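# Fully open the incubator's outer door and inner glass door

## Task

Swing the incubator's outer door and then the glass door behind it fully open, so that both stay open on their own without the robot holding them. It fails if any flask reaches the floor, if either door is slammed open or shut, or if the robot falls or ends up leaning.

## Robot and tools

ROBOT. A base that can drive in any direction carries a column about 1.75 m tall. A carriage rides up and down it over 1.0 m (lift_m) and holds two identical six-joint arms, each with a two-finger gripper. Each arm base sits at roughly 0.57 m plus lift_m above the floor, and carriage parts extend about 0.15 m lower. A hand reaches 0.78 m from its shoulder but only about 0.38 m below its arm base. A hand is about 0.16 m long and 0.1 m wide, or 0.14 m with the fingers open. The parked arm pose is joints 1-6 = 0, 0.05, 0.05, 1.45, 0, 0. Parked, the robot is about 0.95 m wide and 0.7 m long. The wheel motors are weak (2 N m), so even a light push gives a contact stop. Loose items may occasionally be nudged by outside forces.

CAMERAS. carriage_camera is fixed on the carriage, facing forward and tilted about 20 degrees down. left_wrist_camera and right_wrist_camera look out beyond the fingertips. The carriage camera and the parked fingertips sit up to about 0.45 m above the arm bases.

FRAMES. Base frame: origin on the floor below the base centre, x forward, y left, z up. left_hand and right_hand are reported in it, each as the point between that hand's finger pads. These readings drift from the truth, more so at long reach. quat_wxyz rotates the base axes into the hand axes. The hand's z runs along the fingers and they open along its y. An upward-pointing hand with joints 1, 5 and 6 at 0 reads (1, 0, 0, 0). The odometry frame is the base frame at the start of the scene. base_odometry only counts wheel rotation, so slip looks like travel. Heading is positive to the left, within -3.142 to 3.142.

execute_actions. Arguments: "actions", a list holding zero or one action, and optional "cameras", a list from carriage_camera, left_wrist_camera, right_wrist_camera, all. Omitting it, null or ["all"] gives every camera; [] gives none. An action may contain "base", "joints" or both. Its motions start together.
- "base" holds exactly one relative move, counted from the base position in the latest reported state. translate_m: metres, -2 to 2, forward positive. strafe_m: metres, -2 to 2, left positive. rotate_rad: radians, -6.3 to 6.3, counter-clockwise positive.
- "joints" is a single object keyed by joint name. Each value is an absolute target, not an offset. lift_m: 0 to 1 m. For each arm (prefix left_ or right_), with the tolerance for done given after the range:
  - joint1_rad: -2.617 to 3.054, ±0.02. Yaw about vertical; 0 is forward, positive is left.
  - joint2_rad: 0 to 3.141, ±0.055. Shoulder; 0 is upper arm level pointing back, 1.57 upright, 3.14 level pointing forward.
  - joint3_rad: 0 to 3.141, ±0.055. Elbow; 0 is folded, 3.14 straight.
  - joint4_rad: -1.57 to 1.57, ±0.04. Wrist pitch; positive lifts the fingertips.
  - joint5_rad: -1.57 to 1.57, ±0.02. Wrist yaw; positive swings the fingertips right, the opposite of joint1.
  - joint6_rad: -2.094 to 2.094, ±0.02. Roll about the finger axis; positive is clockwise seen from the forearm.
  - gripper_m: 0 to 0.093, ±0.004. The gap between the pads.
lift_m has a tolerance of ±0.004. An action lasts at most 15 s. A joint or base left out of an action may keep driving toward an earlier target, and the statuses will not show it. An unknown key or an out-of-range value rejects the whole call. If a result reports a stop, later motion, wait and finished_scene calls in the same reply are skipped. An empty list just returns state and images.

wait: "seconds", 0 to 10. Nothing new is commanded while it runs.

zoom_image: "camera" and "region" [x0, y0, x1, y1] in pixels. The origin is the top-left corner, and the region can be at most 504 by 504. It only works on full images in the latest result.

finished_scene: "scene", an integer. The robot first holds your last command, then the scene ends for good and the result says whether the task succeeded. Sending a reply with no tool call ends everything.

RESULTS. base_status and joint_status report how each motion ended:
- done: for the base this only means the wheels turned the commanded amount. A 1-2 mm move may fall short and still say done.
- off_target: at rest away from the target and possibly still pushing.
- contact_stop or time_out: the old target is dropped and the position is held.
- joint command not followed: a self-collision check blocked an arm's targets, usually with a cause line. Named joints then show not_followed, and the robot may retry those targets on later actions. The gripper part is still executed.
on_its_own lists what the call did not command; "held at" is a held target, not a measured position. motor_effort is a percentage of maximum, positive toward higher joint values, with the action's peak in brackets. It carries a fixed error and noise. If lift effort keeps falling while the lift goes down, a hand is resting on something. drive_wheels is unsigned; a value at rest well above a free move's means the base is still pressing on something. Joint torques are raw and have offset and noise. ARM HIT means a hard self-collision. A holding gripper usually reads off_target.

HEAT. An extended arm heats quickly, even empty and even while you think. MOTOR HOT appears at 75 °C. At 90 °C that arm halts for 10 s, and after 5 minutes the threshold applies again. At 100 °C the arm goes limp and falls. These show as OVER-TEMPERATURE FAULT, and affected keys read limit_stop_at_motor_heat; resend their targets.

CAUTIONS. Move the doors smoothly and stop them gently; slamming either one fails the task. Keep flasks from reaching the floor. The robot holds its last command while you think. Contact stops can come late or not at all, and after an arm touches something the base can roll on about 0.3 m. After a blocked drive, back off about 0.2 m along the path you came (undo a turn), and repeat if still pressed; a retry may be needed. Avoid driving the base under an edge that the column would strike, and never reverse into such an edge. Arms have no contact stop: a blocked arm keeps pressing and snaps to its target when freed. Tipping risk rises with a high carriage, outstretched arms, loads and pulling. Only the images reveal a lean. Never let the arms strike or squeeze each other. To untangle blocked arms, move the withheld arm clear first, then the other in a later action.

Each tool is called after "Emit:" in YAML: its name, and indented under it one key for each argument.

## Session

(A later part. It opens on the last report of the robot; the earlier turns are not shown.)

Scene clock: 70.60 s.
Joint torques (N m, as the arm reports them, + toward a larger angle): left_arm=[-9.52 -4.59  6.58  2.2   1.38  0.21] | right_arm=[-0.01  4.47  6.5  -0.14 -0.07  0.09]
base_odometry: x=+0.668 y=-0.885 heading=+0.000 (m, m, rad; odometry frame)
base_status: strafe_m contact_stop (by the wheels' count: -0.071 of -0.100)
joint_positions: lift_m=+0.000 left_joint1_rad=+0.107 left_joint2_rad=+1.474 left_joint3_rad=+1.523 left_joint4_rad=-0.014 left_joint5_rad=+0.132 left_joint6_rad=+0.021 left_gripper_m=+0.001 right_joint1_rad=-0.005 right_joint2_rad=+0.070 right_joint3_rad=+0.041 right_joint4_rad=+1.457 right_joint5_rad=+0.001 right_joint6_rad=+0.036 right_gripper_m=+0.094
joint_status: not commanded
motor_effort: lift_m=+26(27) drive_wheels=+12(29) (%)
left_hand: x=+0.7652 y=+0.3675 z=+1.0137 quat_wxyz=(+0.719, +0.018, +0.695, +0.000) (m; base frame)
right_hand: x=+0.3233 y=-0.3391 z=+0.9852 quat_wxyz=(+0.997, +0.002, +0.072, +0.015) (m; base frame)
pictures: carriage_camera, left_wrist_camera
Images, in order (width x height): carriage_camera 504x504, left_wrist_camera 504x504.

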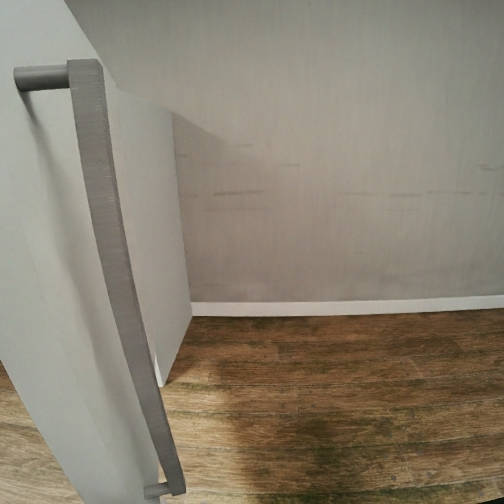

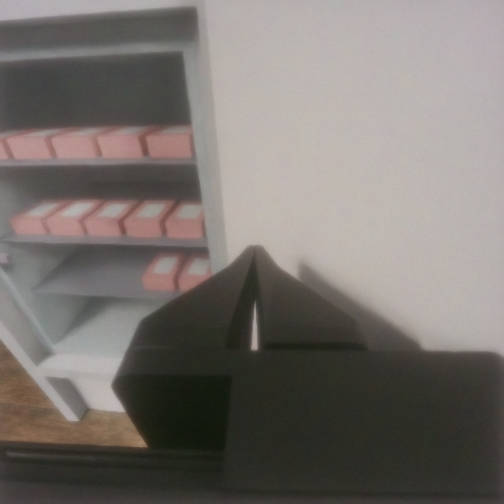

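Emit:
execute_actions:
  actions:
    - {"base":{"strafe_m":0.7},"joints":{"left_joint1_rad":0,"left_joint5_rad":0,"left_joint2_rad":2.0,"left_joint3_rad":1.4,"left_joint4_rad":0.6,"left_gripper_m":0.093}}
  cameras: ["carriage_camera","left_wrist_camera"]

Emit:
zoom_image:
  camera: "carriage_camera"
  region: [100,150,300,300]

Scene clock: 77.57 s.
Joint torques (N m, as the arm reports them, + toward a larger angle): left_arm=[ -0.11 -10.89   7.19   2.11   0.04   0.01] | right_arm=[-0.02  4.48  6.5  -0.13 -0.07  0.09]
base_odometry: x=+0.668 y=-0.185 heading=+0.000 (m, m, rad; odometry frame)
base_status: done
joint_positions: lift_m=+0.000 left_joint1_rad=-0.002 left_joint2_rad=+2.001 left_joint3_rad=+1.415 left_joint4_rad=+0.599 left_joint5_rad=-0.007 left_joint6_rad=+0.038 left_gripper_m=+0.093 right_joint1_rad=-0.005 right_joint2_rad=+0.070 right_joint3_rad=+0.041 right_joint4_rad=+1.457 right_joint5_rad=+0.001 right_joint6_rad=+0.036 right_gripper_m=+0.094
joint_status: all done
motor_effort: lift_m=+28(27) drive_wheels=-4(32) (%)
left_hand: x=+0.8981 y=+0.3386 z=+0.8280 quat_wxyz=(+0.711, +0.012, +0.703, +0.015) (m; base frame)
right_hand: x=+0.3232 y=-0.3391 z=+0.9852 quat_wxyz=(+0.997, +0.002, +0.071, +0.015) (m; base frame)
pictures: carriage_camera, left_wrist_camera
Images, in order (width x height): carriage_camera 504x504, left_wrist_camera 504x504.

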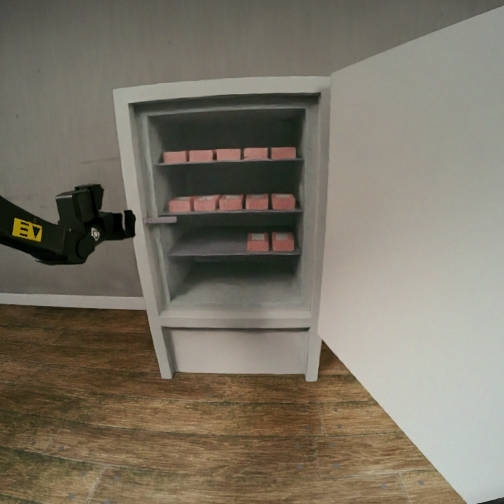

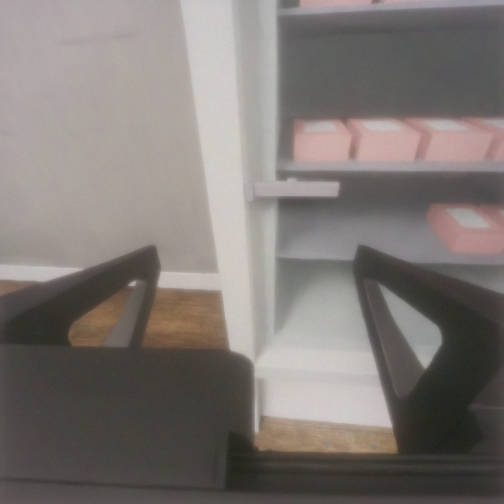

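Region (100, 150, 300, 300) of carriage_camera's 504x504 image, scaled by 2.520, with more detail than that image has; it fills the top 378 rows of this view, and the rest is white.

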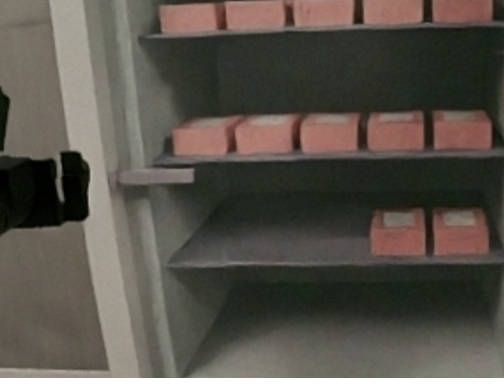

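Emit:
execute_actions:
  actions:
    - {"base":{"strafe_m":0.22},"joints":{"left_joint1_rad":-0.6,"left_joint5_rad":-0.6,"left_joint2_rad":2.3,"left_joint3_rad":1.9,"left_joint4_rad":0.4,"left_joint6_rad":1.57}}
  cameras: ["carriage_camera","left_wrist_camera"]

Scene clock: 83.10 s.
Joint torques (N m, as the arm reports them, + toward a larger angle): left_arm=[ -0.29 -13.37   9.7    1.98  -0.09  -0.1 ] | right_arm=[ 0.01  4.42  6.48 -0.14 -0.07  0.1 ]
base_odometry: x=+0.668 y=+0.035 heading=+0.001 (m, m, rad; odometry frame)
base_status: done
joint_positions: lift_m=+0.000 left_joint1_rad=-0.597 left_joint2_rad=+2.302 left_joint3_rad=+1.889 left_joint4_rad=+0.406 left_joint5_rad=-0.594 left_joint6_rad=+1.561 left_gripper_m=+0.093 right_joint1_rad=-0.005 right_joint2_rad=+0.070 right_joint3_rad=+0.041 right_joint4_rad=+1.458 right_joint5_rad=+0.001 right_joint6_rad=+0.036 right_gripper_m=+0.094
joint_status: all done
motor_effort: lift_m=+28(27) drive_wheels=-4(22) (%)
left_hand: x=+0.8858 y=+0.0465 z=+0.8223 quat_wxyz=(+0.501, +0.501, +0.502, +0.496) (m; base frame)
right_hand: x=+0.3232 y=-0.3391 z=+0.9852 quat_wxyz=(+0.997, +0.002, +0.071, +0.015) (m; base frame)
pictures: carriage_camera, left_wrist_camera
Images, in order (width x height): carriage_camera 504x504, left_wrist_camera 504x504.

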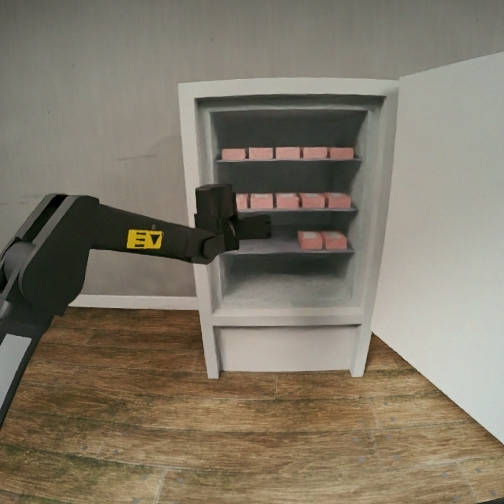

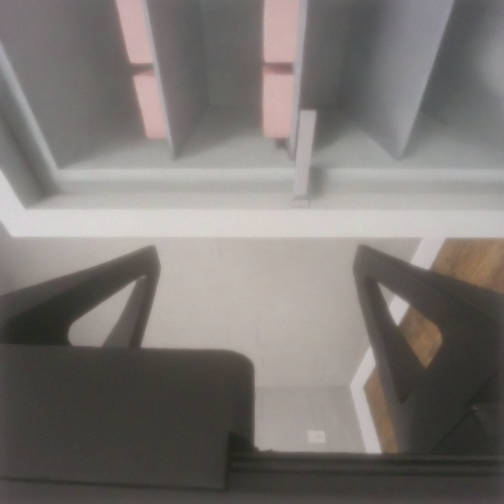

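Emit:
execute_actions:
  actions:
    - {"base":{"strafe_m":0.045},"joints":{"left_joint3_rad":1.73,"left_joint4_rad":0.57}}
  cameras: []

Emit:
execute_actions:
  actions:
    - {"base":{"translate_m":0.13}}
  cameras: ["carriage_camera","left_wrist_camera"]

Scene clock: 87.40 s.
Joint torques (N m, as the arm reports them, + toward a larger angle): left_arm=[ -0.39 -13.11   7.17   2.05  -0.06  -0.09] | right_arm=[ 0.09  4.44  6.52 -0.15 -0.07  0.1 ]
base_odometry: x=+0.667 y=+0.080 heading=+0.001 (m, m, rad; odometry frame)
base_status: done
joint_positions: lift_m=+0.000 left_joint1_rad=-0.598 left_joint2_rad=+2.302 left_joint3_rad=+1.746 left_joint4_rad=+0.566 left_joint5_rad=-0.595 left_joint6_rad=+1.562 left_gripper_m=+0.093 right_joint1_rad=-0.005 right_joint2_rad=+0.070 right_joint3_rad=+0.041 right_joint4_rad=+1.458 right_joint5_rad=+0.001 right_joint6_rad=+0.036 right_gripper_m=+0.094
joint_status: all done
motor_effort: lift_m=+28(27) drive_wheels=-3(21) (%)
left_hand: x=+0.8784 y=+0.0514 z=+0.7908 quat_wxyz=(+0.506, +0.495, +0.501, +0.498) (m; base frame)
right_hand: x=+0.3232 y=-0.3391 z=+0.9852 quat_wxyz=(+0.997, +0.002, +0.071, +0.015) (m; base frame)
pictures: none
No camera images: the call's "cameras" was empty. Leave "cameras" out to get every camera's image.

Scene clock: 89.23 s.
Joint torques (N m, as the arm reports them, + toward a larger angle): left_arm=[ -0.41 -13.34   7.31   1.98  -0.07  -0.1 ] | right_arm=[ 0.03  4.45  6.43 -0.15 -0.07  0.1 ]
base_odometry: x=+0.797 y=+0.081 heading=+0.002 (m, m, rad; odometry frame)
base_status: done
joint_positions: lift_m=+0.000 left_joint1_rad=-0.598 left_joint2_rad=+2.302 left_joint3_rad=+1.746 left_joint4_rad=+0.572 left_joint5_rad=-0.595 left_joint6_rad=+1.562 left_gripper_m=+0.093 right_joint1_rad=-0.005 right_joint2_rad=+0.070 right_joint3_rad=+0.041 right_joint4_rad=+1.459 right_joint5_rad=+0.001 right_joint6_rad=+0.036 right_gripper_m=+0.094
joint_status: not commanded
motor_effort: lift_m=+27(28) drive_wheels=-6(21) (%)
left_hand: x=+0.8784 y=+0.0514 z=+0.7921 quat_wxyz=(+0.508, +0.493, +0.501, +0.498) (m; base frame)
right_hand: x=+0.3230 y=-0.3391 z=+0.9852 quat_wxyz=(+0.997, +0.002, +0.071, +0.015) (m; base frame)
pictures: carriage_camera, left_wrist_camera
Images, in order (width x height): carriage_camera 504x504, left_wrist_camera 504x504.

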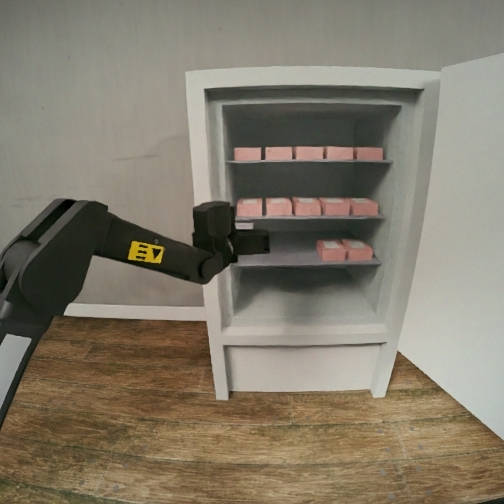

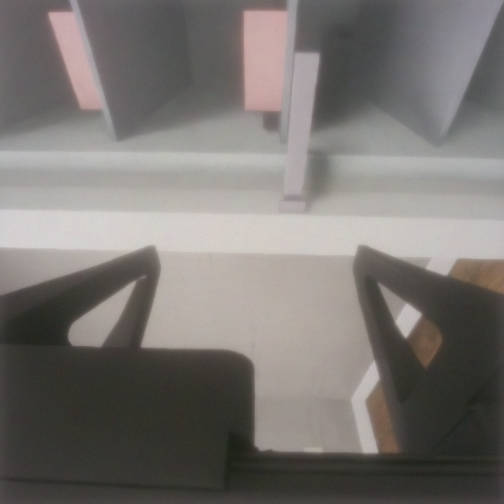

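Emit:
execute_actions:
  actions:
    - {"base":{"strafe_m":-0.1},"joints":{"left_joint3_rad":1.62,"left_joint4_rad":0.67}}
  cameras: []

Emit:
execute_actions:
  actions:
    - {"base":{"translate_m":0.07}}
  cameras: ["carriage_camera","left_wrist_camera"]

Scene clock: 95.47 s.
Joint torques (N m, as the arm reports them, + toward a larger angle): left_arm=[ -0.02 -13.02   6.82   2.05  -0.04  -0.1 ] | right_arm=[ 0.01  4.47  6.4  -0.14 -0.07  0.09]
base_odometry: x=+0.798 y=-0.019 heading=+0.002 (m, m, rad; odometry frame)
base_status: done
joint_positions: lift_m=+0.000 left_joint1_rad=-0.598 left_joint2_rad=+2.302 left_joint3_rad=+1.637 left_joint4_rad=+0.668 left_joint5_rad=-0.597 left_joint6_rad=+1.562 left_gripper_m=+0.093 right_joint1_rad=-0.005 right_joint2_rad=+0.070 right_joint3_rad=+0.041 right_joint4_rad=+1.458 right_joint5_rad=+0.001 right_joint6_rad=+0.036 right_gripper_m=+0.094
joint_status: all done
motor_effort: lift_m=+27(27) drive_wheels=-3(22) (%)
left_hand: x=+0.8701 y=+0.0570 z=+0.7636 quat_wxyz=(+0.503, +0.497, +0.502, +0.498) (m; base frame)
right_hand: x=+0.3232 y=-0.3391 z=+0.9852 quat_wxyz=(+0.997, +0.002, +0.071, +0.015) (m; base frame)
pictures: none
No camera images: the call's "cameras" was empty. Leave "cameras" out to get every camera's image.

Scene clock: 96.90 s.
Joint torques (N m, as the arm reports them, + toward a larger angle): left_arm=[ -0.18 -13.15   6.84   2.01  -0.06  -0.1 ] | right_arm=[ 0.    4.44  6.51 -0.15 -0.07  0.1 ]
base_odometry: x=+0.868 y=-0.019 heading=+0.001 (m, m, rad; odometry frame)
base_status: done
joint_positions: lift_m=+0.000 left_joint1_rad=-0.598 left_joint2_rad=+2.302 left_joint3_rad=+1.637 left_joint4_rad=+0.671 left_joint5_rad=-0.597 left_joint6_rad=+1.562 left_gripper_m=+0.093 right_joint1_rad=-0.005 right_joint2_rad=+0.070 right_joint3_rad=+0.041 right_joint4_rad=+1.458 right_joint5_rad=+0.001 right_joint6_rad=+0.036 right_gripper_m=+0.094
joint_status: not commanded
motor_effort: lift_m=+27(27) drive_wheels=-6(20) (%)
left_hand: x=+0.8701 y=+0.0570 z=+0.7643 quat_wxyz=(+0.505, +0.496, +0.502, +0.498) (m; base frame)
right_hand: x=+0.3232 y=-0.3391 z=+0.9852 quat_wxyz=(+0.997, +0.002, +0.071, +0.015) (m; base frame)
pictures: carriage_camera, left_wrist_camera
Images, in order (width x height): carriage_camera 504x504, left_wrist_camera 504x504.

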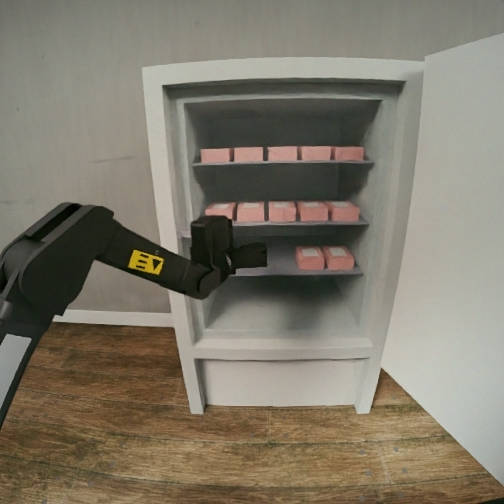

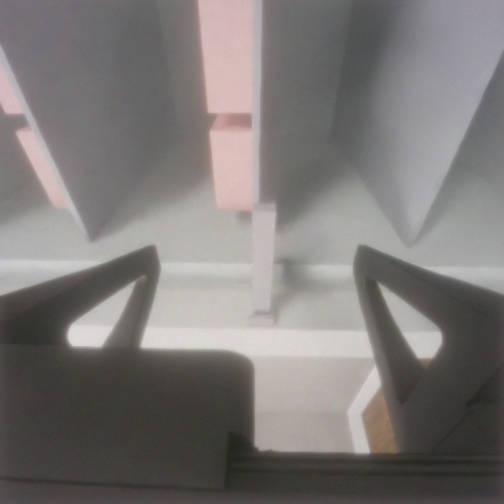

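Emit:
execute_actions:
  actions:
    - {"base":{"strafe_m":0.04}}
  cameras: []

Emit:
execute_actions:
  actions:
    - {"base":{"translate_m":0.05}}
  cameras: ["left_wrist_camera"]

Emit:
execute_actions:
  actions:
    - {"joints":{"left_gripper_m":0}}
  cameras: ["left_wrist_camera"]

Scene clock: 101.20 s.
Joint torques (N m, as the arm reports them, + toward a larger angle): left_arm=[ -0.12 -13.13   6.87   1.99  -0.07  -0.09] | right_arm=[ 0.03  4.47  6.45 -0.16 -0.06  0.1 ]
base_odometry: x=+0.868 y=+0.021 heading=+0.001 (m, m, rad; odometry frame)
base_status: done
joint_positions: lift_m=+0.000 left_joint1_rad=-0.600 left_joint2_rad=+2.302 left_joint3_rad=+1.637 left_joint4_rad=+0.672 left_joint5_rad=-0.597 left_joint6_rad=+1.562 left_gripper_m=+0.093 right_joint1_rad=-0.005 right_joint2_rad=+0.070 right_joint3_rad=+0.041 right_joint4_rad=+1.459 right_joint5_rad=+0.001 right_joint6_rad=+0.036 right_gripper_m=+0.094
joint_status: not commanded
motor_effort: lift_m=+27(28) drive_wheels=-3(19) (%)
left_hand: x=+0.8695 y=+0.0557 z=+0.7644 quat_wxyz=(+0.505, +0.496, +0.501, +0.497) (m; base frame)
right_hand: x=+0.3230 y=-0.3391 z=+0.9852 quat_wxyz=(+0.997, +0.002, +0.071, +0.015) (m; base frame)
pictures: none
No camera images: the call's "cameras" was empty. Leave "cameras" out to get every camera's image.

Scene clock: 102.47 s.
Joint torques (N m, as the arm reports them, + toward a larger angle): left_arm=[ -0.16 -13.01   6.87   1.98  -0.03  -0.1 ] | right_arm=[ 0.01  4.48  6.4  -0.16 -0.07  0.09]
base_odometry: x=+0.918 y=+0.021 heading=+0.002 (m, m, rad; odometry frame)
base_status: done
joint_positions: lift_m=+0.000 left_joint1_rad=-0.600 left_joint2_rad=+2.302 left_joint3_rad=+1.637 left_joint4_rad=+0.673 left_joint5_rad=-0.597 left_joint6_rad=+1.562 left_gripper_m=+0.093 right_joint1_rad=-0.005 right_joint2_rad=+0.070 right_joint3_rad=+0.041 right_joint4_rad=+1.459 right_joint5_rad=+0.001 right_joint6_rad=+0.036 right_gripper_m=+0.094
joint_status: not commanded
motor_effort: lift_m=+27(26) drive_wheels=-6(19) (%)
left_hand: x=+0.8695 y=+0.0557 z=+0.7647 quat_wxyz=(+0.506, +0.496, +0.501, +0.497) (m; base frame)
right_hand: x=+0.3229 y=-0.3391 z=+0.9852 quat_wxyz=(+0.997, +0.002, +0.071, +0.015) (m; base frame)
pictures: left_wrist_camera
Images, in order (width x height): left_wrist_camera 504x504.

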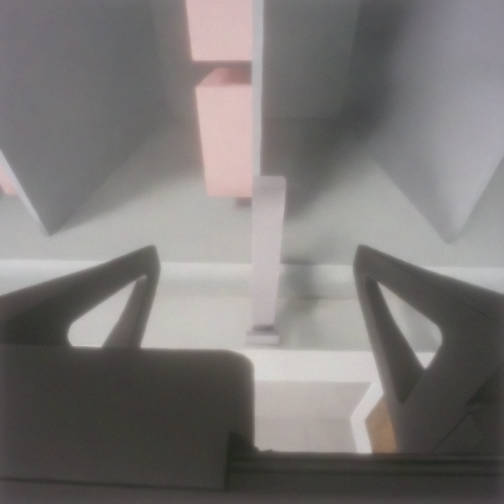

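Scene clock: 103.20 s.
Joint torques (N m, as the arm reports them, + toward a larger angle): left_arm=[ -0.16 -13.05   6.93   2.01  -0.06  -0.1 ] | right_arm=[ 0.01  4.46  6.48 -0.17 -0.07  0.1 ]
base_odometry: x=+0.918 y=+0.021 heading=+0.002 (m, m, rad; odometry frame)
base_status: not commanded
joint_positions: lift_m=+0.000 left_joint1_rad=-0.600 left_joint2_rad=+2.302 left_joint3_rad=+1.637 left_joint4_rad=+0.673 left_joint5_rad=-0.597 left_joint6_rad=+1.562 left_gripper_m=+0.001 right_joint1_rad=-0.005 right_joint2_rad=+0.070 right_joint3_rad=+0.041 right_joint4_rad=+1.459 right_joint5_rad=+0.001 right_joint6_rad=+0.036 right_gripper_m=+0.094
joint_status: all done
motor_effort: lift_m=+27(27) drive_wheels=-6(7) (%)
left_hand: x=+0.8695 y=+0.0557 z=+0.7647 quat_wxyz=(+0.506, +0.496, +0.501, +0.497) (m; base frame)
right_hand: x=+0.3229 y=-0.3391 z=+0.9852 quat_wxyz=(+0.997, +0.002, +0.071, +0.015) (m; base frame)
pictures: left_wrist_camera
Images, in order (width x height): left_wrist_camera 504x504.

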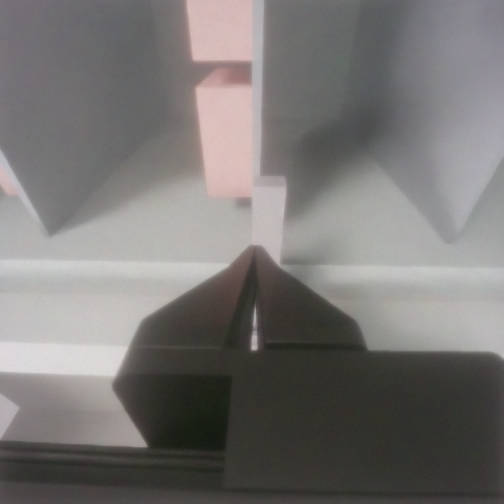

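Emit:
execute_actions:
  actions:
    - {"joints":{"left_gripper_m":0.07}}
  cameras: []

Emit:
execute_actions:
  actions:
    - {"base":{"translate_m":0.045}}
  cameras: ["left_wrist_camera"]

Emit:
execute_actions:
  actions:
    - {"joints":{"left_gripper_m":0}}
  cameras: ["left_wrist_camera"]

Scene clock: 106.10 s.
Joint torques (N m, as the arm reports them, + toward a larger angle): left_arm=[ -0.08 -13.05   6.89   2.    -0.05  -0.09] | right_arm=[ 0.03  4.44  6.49 -0.17 -0.07  0.1 ]
base_odometry: x=+0.918 y=+0.021 heading=+0.002 (m, m, rad; odometry frame)
base_status: not commanded
joint_positions: lift_m=+0.000 left_joint1_rad=-0.600 left_joint2_rad=+2.302 left_joint3_rad=+1.637 left_joint4_rad=+0.673 left_joint5_rad=-0.597 left_joint6_rad=+1.562 left_gripper_m=+0.070 right_joint1_rad=-0.005 right_joint2_rad=+0.070 right_joint3_rad=+0.041 right_joint4_rad=+1.459 right_joint5_rad=+0.001 right_joint6_rad=+0.036 right_gripper_m=+0.094
joint_status: all done
motor_effort: lift_m=+27(26) drive_wheels=-6(7) (%)
left_hand: x=+0.8695 y=+0.0557 z=+0.7647 quat_wxyz=(+0.506, +0.496, +0.501, +0.497) (m; base frame)
right_hand: x=+0.3229 y=-0.3391 z=+0.9852 quat_wxyz=(+0.997, +0.002, +0.071, +0.015) (m; base frame)
pictures: none
No camera images: the call's "cameras" was empty. Leave "cameras" out to get every camera's image.

Scene clock: 107.33 s.
Joint torques (N m, as the arm reports them, + toward a larger angle): left_arm=[  0.04 -13.07   6.89   2.01  -0.07  -0.1 ] | right_arm=[ 0.02  4.46  6.48 -0.17 -0.07  0.1 ]
base_odometry: x=+0.963 y=+0.021 heading=+0.002 (m, m, rad; odometry frame)
base_status: done
joint_positions: lift_m=+0.000 left_joint1_rad=-0.601 left_joint2_rad=+2.302 left_joint3_rad=+1.637 left_joint4_rad=+0.673 left_joint5_rad=-0.597 left_joint6_rad=+1.562 left_gripper_m=+0.070 right_joint1_rad=-0.005 right_joint2_rad=+0.070 right_joint3_rad=+0.041 right_joint4_rad=+1.460 right_joint5_rad=+0.001 right_joint6_rad=+0.036 right_gripper_m=+0.094
joint_status: not commanded
motor_effort: lift_m=+27(27) drive_wheels=-6(23) (%)
left_hand: x=+0.8694 y=+0.0554 z=+0.7647 quat_wxyz=(+0.506, +0.496, +0.501, +0.497) (m; base frame)
right_hand: x=+0.3227 y=-0.3391 z=+0.9853 quat_wxyz=(+0.997, +0.002, +0.070, +0.015) (m; base frame)
pictures: left_wrist_camera
Images, in order (width x height): left_wrist_camera 504x504.

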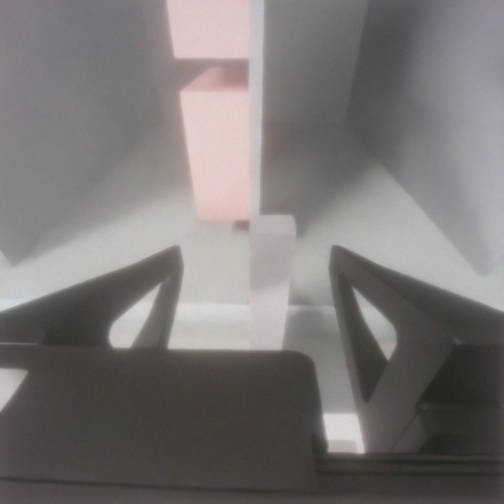

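Scene clock: 108.00 s.
Joint torques (N m, as the arm reports them, + toward a larger angle): left_arm=[  0.03 -12.98   7.18   2.16  -0.13  -0.1 ] | right_arm=[ 0.03  4.45  6.51 -0.18 -0.07  0.09]
base_odometry: x=+0.963 y=+0.021 heading=+0.002 (m, m, rad; odometry frame)
base_status: not commanded
joint_positions: lift_m=+0.000 left_joint1_rad=-0.601 left_joint2_rad=+2.303 left_joint3_rad=+1.635 left_joint4_rad=+0.657 left_joint5_rad=-0.595 left_joint6_rad=+1.563 left_gripper_m=+0.015 right_joint1_rad=-0.005 right_joint2_rad=+0.070 right_joint3_rad=+0.041 right_joint4_rad=+1.460 right_joint5_rad=+0.001 right_joint6_rad=+0.036 right_gripper_m=+0.094
joint_status: left_gripper_m off_target (ended at +0.015, target +0.000)
motor_effort: lift_m=+26(26) drive_wheels=-6(6) (%)
left_hand: x=+0.8693 y=+0.0552 z=+0.7597 quat_wxyz=(+0.499, +0.503, +0.501, +0.496) (m; base frame)
right_hand: x=+0.3227 y=-0.3391 z=+0.9853 quat_wxyz=(+0.997, +0.002, +0.070, +0.015) (m; base frame)
pictures: left_wrist_camera
Images, in order (width x height): left_wrist_camera 504x504.

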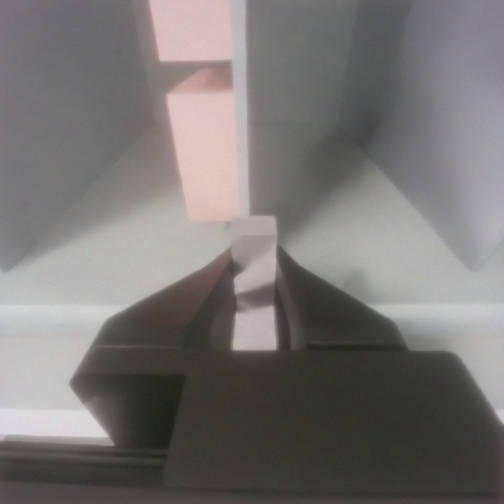

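Emit:
execute_actions:
  actions:
    - {"joints":{"left_joint6_rad":1.1}}
  cameras: ["left_wrist_camera","carriage_camera"]

Scene clock: 110.30 s.
Joint torques (N m, as the arm reports them, + toward a larger angle): left_arm=[ -0.09 -12.38   7.04   1.91   0.    -0.75] | right_arm=[ 0.    4.46  6.51 -0.17 -0.07  0.1 ]
base_odometry: x=+0.963 y=+0.021 heading=+0.002 (m, m, rad; odometry frame)
base_status: not commanded
joint_positions: lift_m=+0.000 left_joint1_rad=-0.600 left_joint2_rad=+2.293 left_joint3_rad=+1.635 left_joint4_rad=+0.680 left_joint5_rad=-0.603 left_joint6_rad=+1.147 left_gripper_m=+0.015 right_joint1_rad=-0.005 right_joint2_rad=+0.070 right_joint3_rad=+0.041 right_joint4_rad=+1.460 right_joint5_rad=+0.001 right_joint6_rad=+0.036 right_gripper_m=+0.094
joint_status: left_joint6_rad off_target (ended at +1.147, target +1.100)
motor_effort: lift_m=+28(27) drive_wheels=-6(6) (%)
left_hand: x=+0.8687 y=+0.0576 z=+0.7709 quat_wxyz=(+0.601, +0.375, +0.592, +0.384) (m; base frame)
right_hand: x=+0.3227 y=-0.3391 z=+0.9853 quat_wxyz=(+0.997, +0.002, +0.070, +0.015) (m; base frame)
pictures: carriage_camera, left_wrist_camera
Images, in order (width x height): carriage_camera 504x504, left_wrist_camera 504x504.

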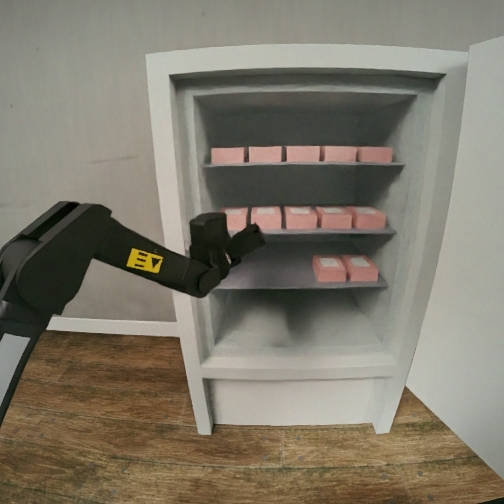

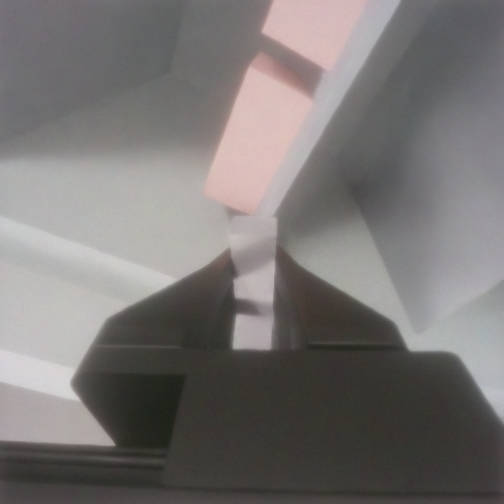

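Emit:
execute_actions:
  actions:
    - {"joints":{"left_joint6_rad":0.25,"left_joint1_rad":-0.57,"lift_m":0.015}}
  cameras: []

Emit:
execute_actions:
  actions:
    - {"base":{"translate_m":-0.13},"joints":{"left_joint1_rad":-0.65,"left_joint5_rad":-0.8}}
  cameras: ["left_wrist_camera","carriage_camera"]

Scene clock: 113.47 s.
Joint torques (N m, as the arm reports them, + toward a larger angle): left_arm=[  0.75 -11.62   7.29   1.94   0.36  -0.79] | right_arm=[ 0.03  4.48  6.48 -0.16 -0.07  0.1 ]
base_odometry: x=+0.963 y=+0.021 heading=+0.002 (m, m, rad; odometry frame)
base_status: not commanded
joint_positions: lift_m=+0.015 left_joint1_rad=-0.580 left_joint2_rad=+2.284 left_joint3_rad=+1.631 left_joint4_rad=+0.672 left_joint5_rad=-0.646 left_joint6_rad=+0.304 left_gripper_m=+0.016 right_joint1_rad=-0.005 right_joint2_rad=+0.070 right_joint3_rad=+0.041 right_joint4_rad=+1.459 right_joint5_rad=+0.001 right_joint6_rad=+0.036 right_gripper_m=+0.094
joint_status: left_joint6_rad off_target (ended at +0.304, target +0.250); the others done
motor_effort: lift_m=+31(28) drive_wheels=+6(6) (%)
left_hand: x=+0.8729 y=+0.0776 z=+0.7881 quat_wxyz=(+0.701, +0.079, +0.697, +0.127) (m; base frame)
right_hand: x=+0.3229 y=-0.3391 z=+0.9999 quat_wxyz=(+0.997, +0.002, +0.071, +0.015) (m; base frame)
pictures: none
No camera images: the call's "cameras" was empty. Leave "cameras" out to get every camera's image.

Scene clock: 115.30 s.
Joint torques (N m, as the arm reports them, + toward a larger angle): left_arm=[  0.1  -11.58   7.23   1.8    0.15  -0.38] | right_arm=[ 0.02  4.45  6.55 -0.15 -0.06  0.09]
base_odometry: x=+0.833 y=+0.021 heading=+0.003 (m, m, rad; odometry frame)
base_status: done
joint_positions: lift_m=+0.015 left_joint1_rad=-0.651 left_joint2_rad=+2.284 left_joint3_rad=+1.631 left_joint4_rad=+0.678 left_joint5_rad=-0.821 left_joint6_rad=+0.271 left_gripper_m=+0.015 right_joint1_rad=-0.005 right_joint2_rad=+0.070 right_joint3_rad=+0.041 right_joint4_rad=+1.457 right_joint5_rad=+0.001 right_joint6_rad=+0.036 right_gripper_m=+0.094
joint_status: left_joint5_rad off_target (ended at -0.821, target -0.800); the others done
on_its_own: left_joint6_rad moved -0.033 toward your old target +0.250
motor_effort: lift_m=+32(31) drive_wheels=-2(24) (%)
left_hand: x=+0.8504 y=+0.0664 z=+0.7888 quat_wxyz=(+0.697, +0.029, +0.700, +0.150) (m; base frame)
right_hand: x=+0.3233 y=-0.3391 z=+0.9998 quat_wxyz=(+0.997, +0.002, +0.072, +0.015) (m; base frame)
pictures: carriage_camera, left_wrist_camera
Images, in order (width x height): carriage_camera 504x504, left_wrist_camera 504x504.

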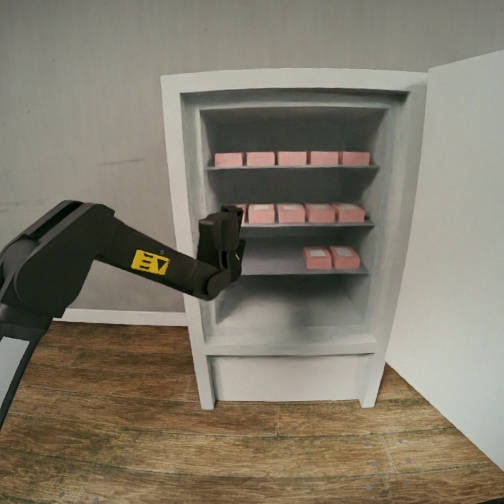

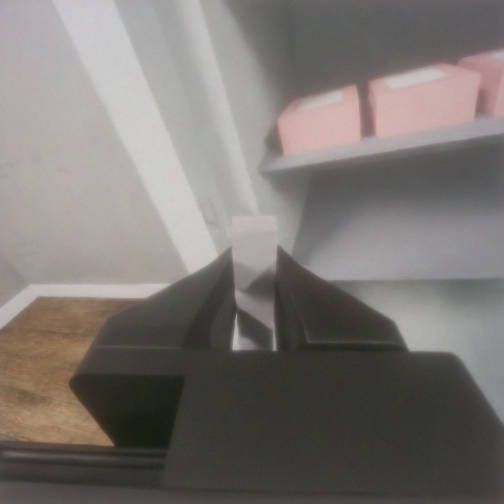

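Emit:
execute_actions:
  actions:
    - {"base":{"translate_m":-0.05},"joints":{"left_joint1_rad":-0.85,"left_joint5_rad":-1.3}}
  cameras: []

Emit:
execute_actions:
  actions:
    - {"base":{"translate_m":-0.06},"joints":{"left_joint1_rad":-0.95,"left_joint5_rad":-1.57}}
  cameras: ["left_wrist_camera","carriage_camera"]

Scene clock: 119.73 s.
Joint torques (N m, as the arm reports them, + toward a larger angle): left_arm=[  1.47 -11.35   7.01   1.51  -0.84  -0.05] | right_arm=[ 0.01  4.45  6.47 -0.14 -0.06  0.1 ]
base_odometry: x=+0.783 y=+0.021 heading=+0.003 (m, m, rad; odometry frame)
base_status: done
joint_positions: lift_m=+0.015 left_joint1_rad=-0.868 left_joint2_rad=+2.284 left_joint3_rad=+1.631 left_joint4_rad=+0.686 left_joint5_rad=-1.201 left_joint6_rad=+0.244 left_gripper_m=+0.016 right_joint1_rad=-0.005 right_joint2_rad=+0.070 right_joint3_rad=+0.041 right_joint4_rad=+1.457 right_joint5_rad=+0.001 right_joint6_rad=+0.036 right_gripper_m=+0.094
joint_status: left_joint5_rad off_target (ended at -1.201, target -1.300); the others done
on_its_own: left_joint6_rad moved -0.027 to your old target +0.250
motor_effort: lift_m=+30(31) drive_wheels=+2(25) (%)
left_hand: x=+0.7690 y=+0.0152 z=+0.7884 quat_wxyz=(+0.685, -0.042, +0.702, +0.192) (m; base frame)
right_hand: x=+0.3233 y=-0.3391 z=+0.9998 quat_wxyz=(+0.997, +0.002, +0.072, +0.015) (m; base frame)
pictures: none
No camera images: the call's "cameras" was empty. Leave "cameras" out to get every camera's image.

Scene clock: 121.10 s.
Joint torques (N m, as the arm reports them, + toward a larger angle): left_arm=[  1.35 -13.05   5.52   1.16  -3.64   0.77] | right_arm=[ 0.01  4.46  6.47 -0.13 -0.06  0.09]
base_odometry: x=+0.724 y=+0.022 heading=+0.003 (m, m, rad; odometry frame)
base_status: done
joint_positions: lift_m=+0.015 left_joint1_rad=-0.968 left_joint2_rad=+2.306 left_joint3_rad=+1.649 left_joint4_rad=+0.727 left_joint5_rad=-1.136 left_joint6_rad=+0.176 left_gripper_m=+0.018 right_joint1_rad=-0.005 right_joint2_rad=+0.070 right_joint3_rad=+0.041 right_joint4_rad=+1.457 right_joint5_rad=+0.001 right_joint6_rad=+0.036 right_gripper_m=+0.094
joint_status: left_joint5_rad off_target (ended at -1.136, target -1.570); the others done
motor_effort: lift_m=+32(32) drive_wheels=+9(29) (%)
left_hand: x=+0.7386 y=-0.0455 z=+0.7892 quat_wxyz=(+0.710, -0.020, +0.696, +0.101) (m; base frame)
right_hand: x=+0.3233 y=-0.3391 z=+0.9998 quat_wxyz=(+0.997, +0.002, +0.072, +0.015) (m; base frame)
pictures: carriage_camera, left_wrist_camera
Images, in order (width x height): carriage_camera 504x504, left_wrist_camera 504x504.

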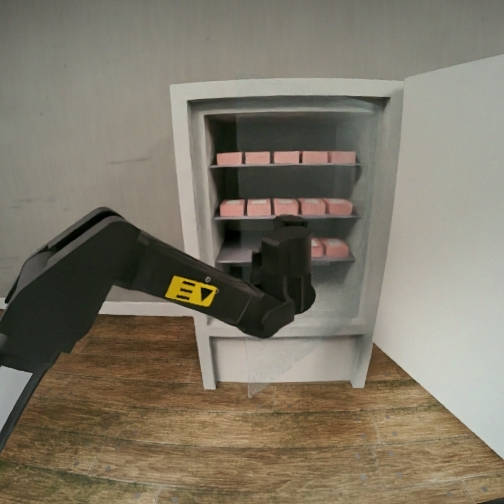

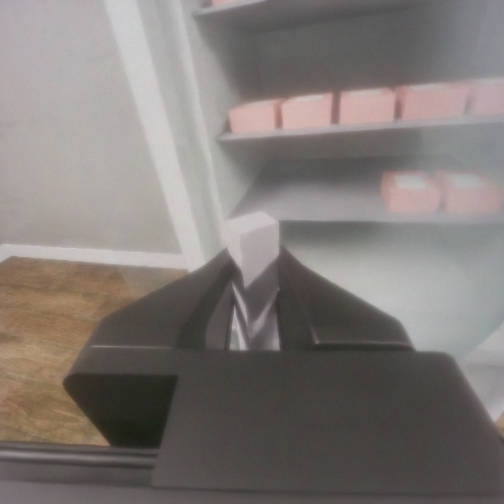

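Emit:
execute_actions:
  actions:
    - {"joints":{"left_joint5_rad":-1.13,"left_gripper_m":0.093}}
  cameras: []

Emit:
execute_actions:
  actions:
    - {"base":{"translate_m":-0.1}}
  cameras: []

Emit:
execute_actions:
  actions:
    - {"joints":{"left_joint1_rad":-0.2,"left_gripper_m":0.0,"lift_m":0.15,"left_joint6_rad":0}}
  cameras: []

Emit:
execute_actions:
  actions:
    - {"base":{"translate_m":0.1},"joints":{"left_joint5_rad":0.3}}
  cameras: ["left_wrist_camera","carriage_camera"]

Scene clock: 125.27 s.
Joint torques (N m, as the arm reports them, + toward a larger angle): left_arm=[  0.14 -13.02   5.53   1.58  -0.03   0.01] | right_arm=[ 0.03  4.46  6.51 -0.15 -0.07  0.09]
base_odometry: x=+0.723 y=+0.021 heading=+0.003 (m, m, rad; odometry frame)
base_status: not commanded
joint_positions: lift_m=+0.015 left_joint1_rad=-0.953 left_joint2_rad=+2.306 left_joint3_rad=+1.649 left_joint4_rad=+0.684 left_joint5_rad=-1.129 left_joint6_rad=+0.240 left_gripper_m=+0.093 right_joint1_rad=-0.005 right_joint2_rad=+0.070 right_joint3_rad=+0.041 right_joint4_rad=+1.457 right_joint5_rad=+0.001 right_joint6_rad=+0.036 right_gripper_m=+0.094
joint_status: all done
motor_effort: lift_m=+31(31) drive_wheels=-4(10) (%)
left_hand: x=+0.7448 y=-0.0399 z=+0.7830 quat_wxyz=(+0.698, +0.014, +0.703, +0.138) (m; base frame)
right_hand: x=+0.3233 y=-0.3391 z=+0.9998 quat_wxyz=(+0.997, +0.002, +0.072, +0.015) (m; base frame)
pictures: none
No camera images: the call's "cameras" was empty. Leave "cameras" out to get every camera's image.

Scene clock: 126.90 s.
Joint torques (N m, as the arm reports them, + toward a larger angle): left_arm=[  0.04 -13.27   5.71   1.6   -0.03  -0.01] | right_arm=[ 0.03  4.47  6.55 -0.12 -0.07  0.1 ]
base_odometry: x=+0.623 y=+0.021 heading=+0.003 (m, m, rad; odometry frame)
base_status: done
joint_positions: lift_m=+0.015 left_joint1_rad=-0.951 left_joint2_rad=+2.306 left_joint3_rad=+1.649 left_joint4_rad=+0.682 left_joint5_rad=-1.129 left_joint6_rad=+0.240 left_gripper_m=+0.093 right_joint1_rad=-0.005 right_joint2_rad=+0.070 right_joint3_rad=+0.041 right_joint4_rad=+1.457 right_joint5_rad=+0.001 right_joint6_rad=+0.036 right_gripper_m=+0.094
joint_status: not commanded
motor_effort: lift_m=+30(32) drive_wheels=-4(22) (%)
left_hand: x=+0.7454 y=-0.0392 z=+0.7826 quat_wxyz=(+0.697, +0.014, +0.703, +0.140) (m; base frame)
right_hand: x=+0.3233 y=-0.3391 z=+0.9998 quat_wxyz=(+0.997, +0.002, +0.072, +0.015) (m; base frame)
pictures: none
No camera images: the call's "cameras" was empty. Leave "cameras" out to get every camera's image.

Scene clock: 128.17 s.
Joint torques (N m, as the arm reports them, + toward a larger angle): left_arm=[ -0.74 -12.97   6.27   1.66  -0.04  -0.22] | right_arm=[ 0.01  4.45  6.5  -0.13 -0.07  0.1 ]
base_odometry: x=+0.623 y=+0.021 heading=+0.003 (m, m, rad; odometry frame)
base_status: not commanded
joint_positions: lift_m=+0.150 left_joint1_rad=-0.193 left_joint2_rad=+2.305 left_joint3_rad=+1.638 left_joint4_rad=+0.676 left_joint5_rad=-1.131 left_joint6_rad=+0.009 left_gripper_m=+0.001 right_joint1_rad=-0.005 right_joint2_rad=+0.070 right_joint3_rad=+0.041 right_joint4_rad=+1.457 right_joint5_rad=+0.001 right_joint6_rad=+0.036 right_gripper_m=+0.094
joint_status: all done
motor_effort: lift_m=+30(36) drive_wheels=+2(4) (%)
left_hand: x=+0.8777 y=+0.3815 z=+0.9135 quat_wxyz=(+0.632, -0.319, +0.629, +0.320) (m; base frame)
right_hand: x=+0.3232 y=-0.3391 z=+1.1349 quat_wxyz=(+0.997, +0.002, +0.071, +0.015) (m; base frame)
pictures: none
No camera images: the call's "cameras" was empty. Leave "cameras" out to get every camera's image.

Scene clock: 129.83 s.
Joint torques (N m, as the arm reports them, + toward a larger angle): left_arm=[ -0.66 -13.3    6.85   2.07   0.03  -0.21] | right_arm=[ 0.    4.5   6.48 -0.17 -0.06  0.09]
base_odometry: x=+0.723 y=+0.022 heading=+0.003 (m, m, rad; odometry frame)
base_status: done
joint_positions: lift_m=+0.150 left_joint1_rad=-0.194 left_joint2_rad=+2.305 left_joint3_rad=+1.638 left_joint4_rad=+0.676 left_joint5_rad=+0.294 left_joint6_rad=+0.009 left_gripper_m=+0.001 right_joint1_rad=-0.005 right_joint2_rad=+0.070 right_joint3_rad=+0.041 right_joint4_rad=+1.458 right_joint5_rad=+0.001 right_joint6_rad=+0.036 right_gripper_m=+0.094
joint_status: all done
motor_effort: lift_m=+31(30) drive_wheels=+3(23) (%)
left_hand: x=+0.9278 y=+0.1615 z=+0.9143 quat_wxyz=(+0.690, +0.174, +0.682, -0.168) (m; base frame)
right_hand: x=+0.3232 y=-0.3391 z=+1.1350 quat_wxyz=(+0.997, +0.002, +0.071, +0.015) (m; base frame)
pictures: carriage_camera, left_wrist_camera
Images, in order (width x height): carriage_camera 504x504, left_wrist_camera 504x504.

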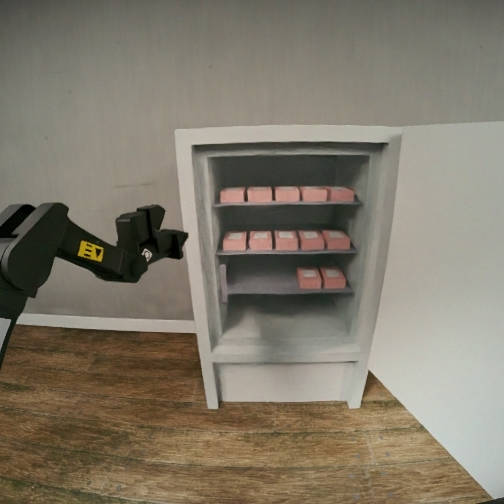

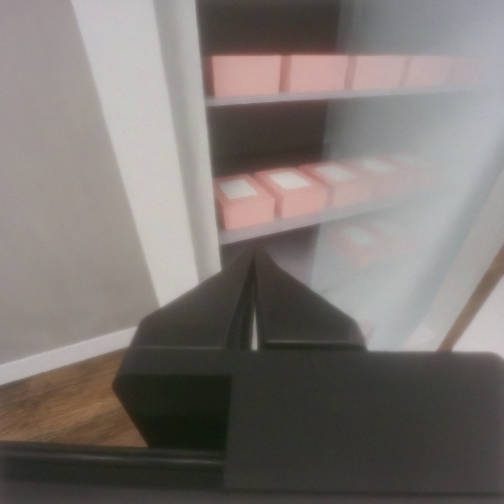

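Emit:
execute_actions:
  actions:
    - {"base":{"translate_m":0.1},"joints":{"left_joint5_rad":0.7}}
  cameras: ["left_wrist_camera","carriage_camera"]

Scene clock: 133.03 s.
Joint torques (N m, as the arm reports them, + toward a larger angle): left_arm=[ -0.09 -13.19   6.64   1.86  -0.09  -0.21] | right_arm=[ 0.01  4.43  6.46 -0.17 -0.07  0.1 ]
base_odometry: x=+0.823 y=+0.022 heading=+0.004 (m, m, rad; odometry frame)
base_status: done
joint_positions: lift_m=+0.150 left_joint1_rad=-0.198 left_joint2_rad=+2.305 left_joint3_rad=+1.638 left_joint4_rad=+0.675 left_joint5_rad=+0.707 left_joint6_rad=+0.009 left_gripper_m=+0.000 right_joint1_rad=-0.005 right_joint2_rad=+0.070 right_joint3_rad=+0.041 right_joint4_rad=+1.459 right_joint5_rad=+0.001 right_joint6_rad=+0.036 right_gripper_m=+0.094
joint_status: all done
motor_effort: lift_m=+31(30) drive_wheels=-7(24) (%)
left_hand: x=+0.8816 y=+0.1048 z=+0.9139 quat_wxyz=(+0.640, +0.313, +0.631, -0.306) (m; base frame)
right_hand: x=+0.3230 y=-0.3391 z=+1.1350 quat_wxyz=(+0.997, +0.002, +0.071, +0.015) (m; base frame)
pictures: carriage_camera, left_wrist_camera
Images, in order (width x height): carriage_camera 504x504, left_wrist_camera 504x504.

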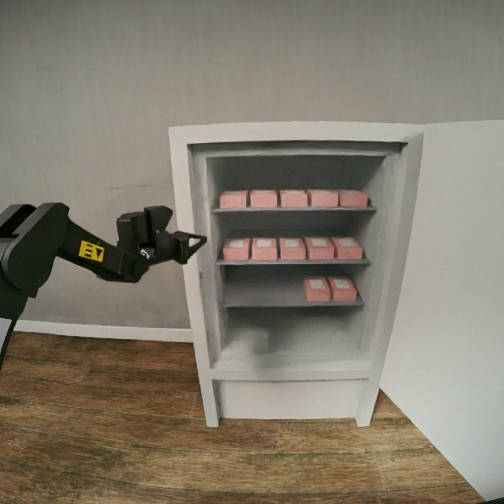

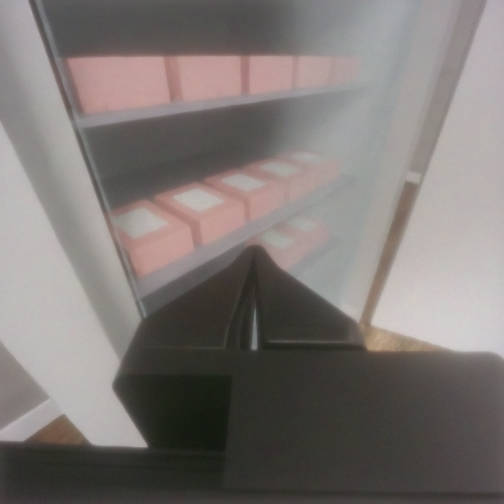

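Emit:
execute_actions:
  actions:
    - {"joints":{"left_joint1_rad":-0.58,"left_joint5_rad":-0.6,"left_joint6_rad":0.1,"left_gripper_m":0.08,"lift_m":0.02}}
  cameras: []

Emit:
execute_actions:
  actions:
    - {"base":{"translate_m":0.135}}
  cameras: ["left_wrist_camera"]

Scene clock: 137.47 s.
Joint torques (N m, as the arm reports them, + toward a larger angle): left_arm=[ -0.09 -12.97   6.68   1.93  -0.09  -0.02] | right_arm=[-0.01  4.5   6.5  -0.14 -0.06  0.1 ]
base_odometry: x=+0.823 y=+0.022 heading=+0.004 (m, m, rad; odometry frame)
base_status: not commanded
joint_positions: lift_m=+0.020 left_joint1_rad=-0.580 left_joint2_rad=+2.299 left_joint3_rad=+1.638 left_joint4_rad=+0.671 left_joint5_rad=-0.594 left_joint6_rad=+0.092 left_gripper_m=+0.080 right_joint1_rad=-0.005 right_joint2_rad=+0.070 right_joint3_rad=+0.041 right_joint4_rad=+1.459 right_joint5_rad=+0.001 right_joint6_rad=+0.036 right_gripper_m=+0.094
joint_status: all done
motor_effort: lift_m=+26(27) drive_wheels=-4(7) (%)
left_hand: x=+0.8750 y=+0.0671 z=+0.7869 quat_wxyz=(+0.709, +0.026, +0.704, +0.036) (m; base frame)
right_hand: x=+0.3230 y=-0.3391 z=+1.0053 quat_wxyz=(+0.997, +0.002, +0.071, +0.015) (m; base frame)
pictures: none
No camera images: the call's "cameras" was empty. Leave "cameras" out to get every camera's image.

Scene clock: 139.33 s.
Joint torques (N m, as the arm reports them, + toward a larger angle): left_arm=[  0.   -12.66   6.7    1.97  -0.05  -0.02] | right_arm=[ 0.01  4.44  6.47 -0.18 -0.06  0.09]
base_odometry: x=+0.958 y=+0.023 heading=+0.005 (m, m, rad; odometry frame)
base_status: done
joint_positions: lift_m=+0.020 left_joint1_rad=-0.581 left_joint2_rad=+2.299 left_joint3_rad=+1.638 left_joint4_rad=+0.672 left_joint5_rad=-0.595 left_joint6_rad=+0.092 left_gripper_m=+0.080 right_joint1_rad=-0.005 right_joint2_rad=+0.070 right_joint3_rad=+0.041 right_joint4_rad=+1.459 right_joint5_rad=+0.001 right_joint6_rad=+0.036 right_gripper_m=+0.094
joint_status: not commanded
motor_effort: lift_m=+27(26) drive_wheels=-7(23) (%)
left_hand: x=+0.8746 y=+0.0667 z=+0.7870 quat_wxyz=(+0.709, +0.025, +0.703, +0.036) (m; base frame)
right_hand: x=+0.3230 y=-0.3391 z=+1.0053 quat_wxyz=(+0.997, +0.002, +0.071, +0.015) (m; base frame)
pictures: left_wrist_camera
Images, in order (width x height): left_wrist_camera 504x504.

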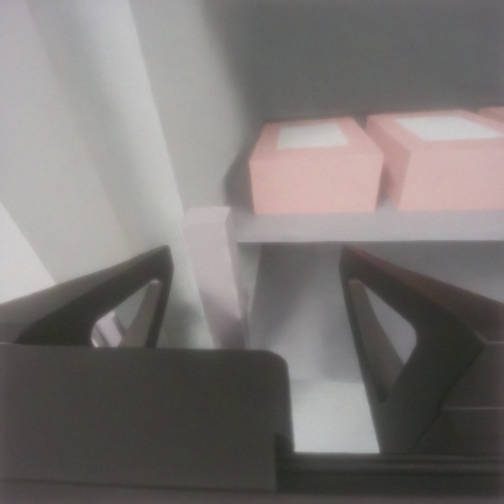

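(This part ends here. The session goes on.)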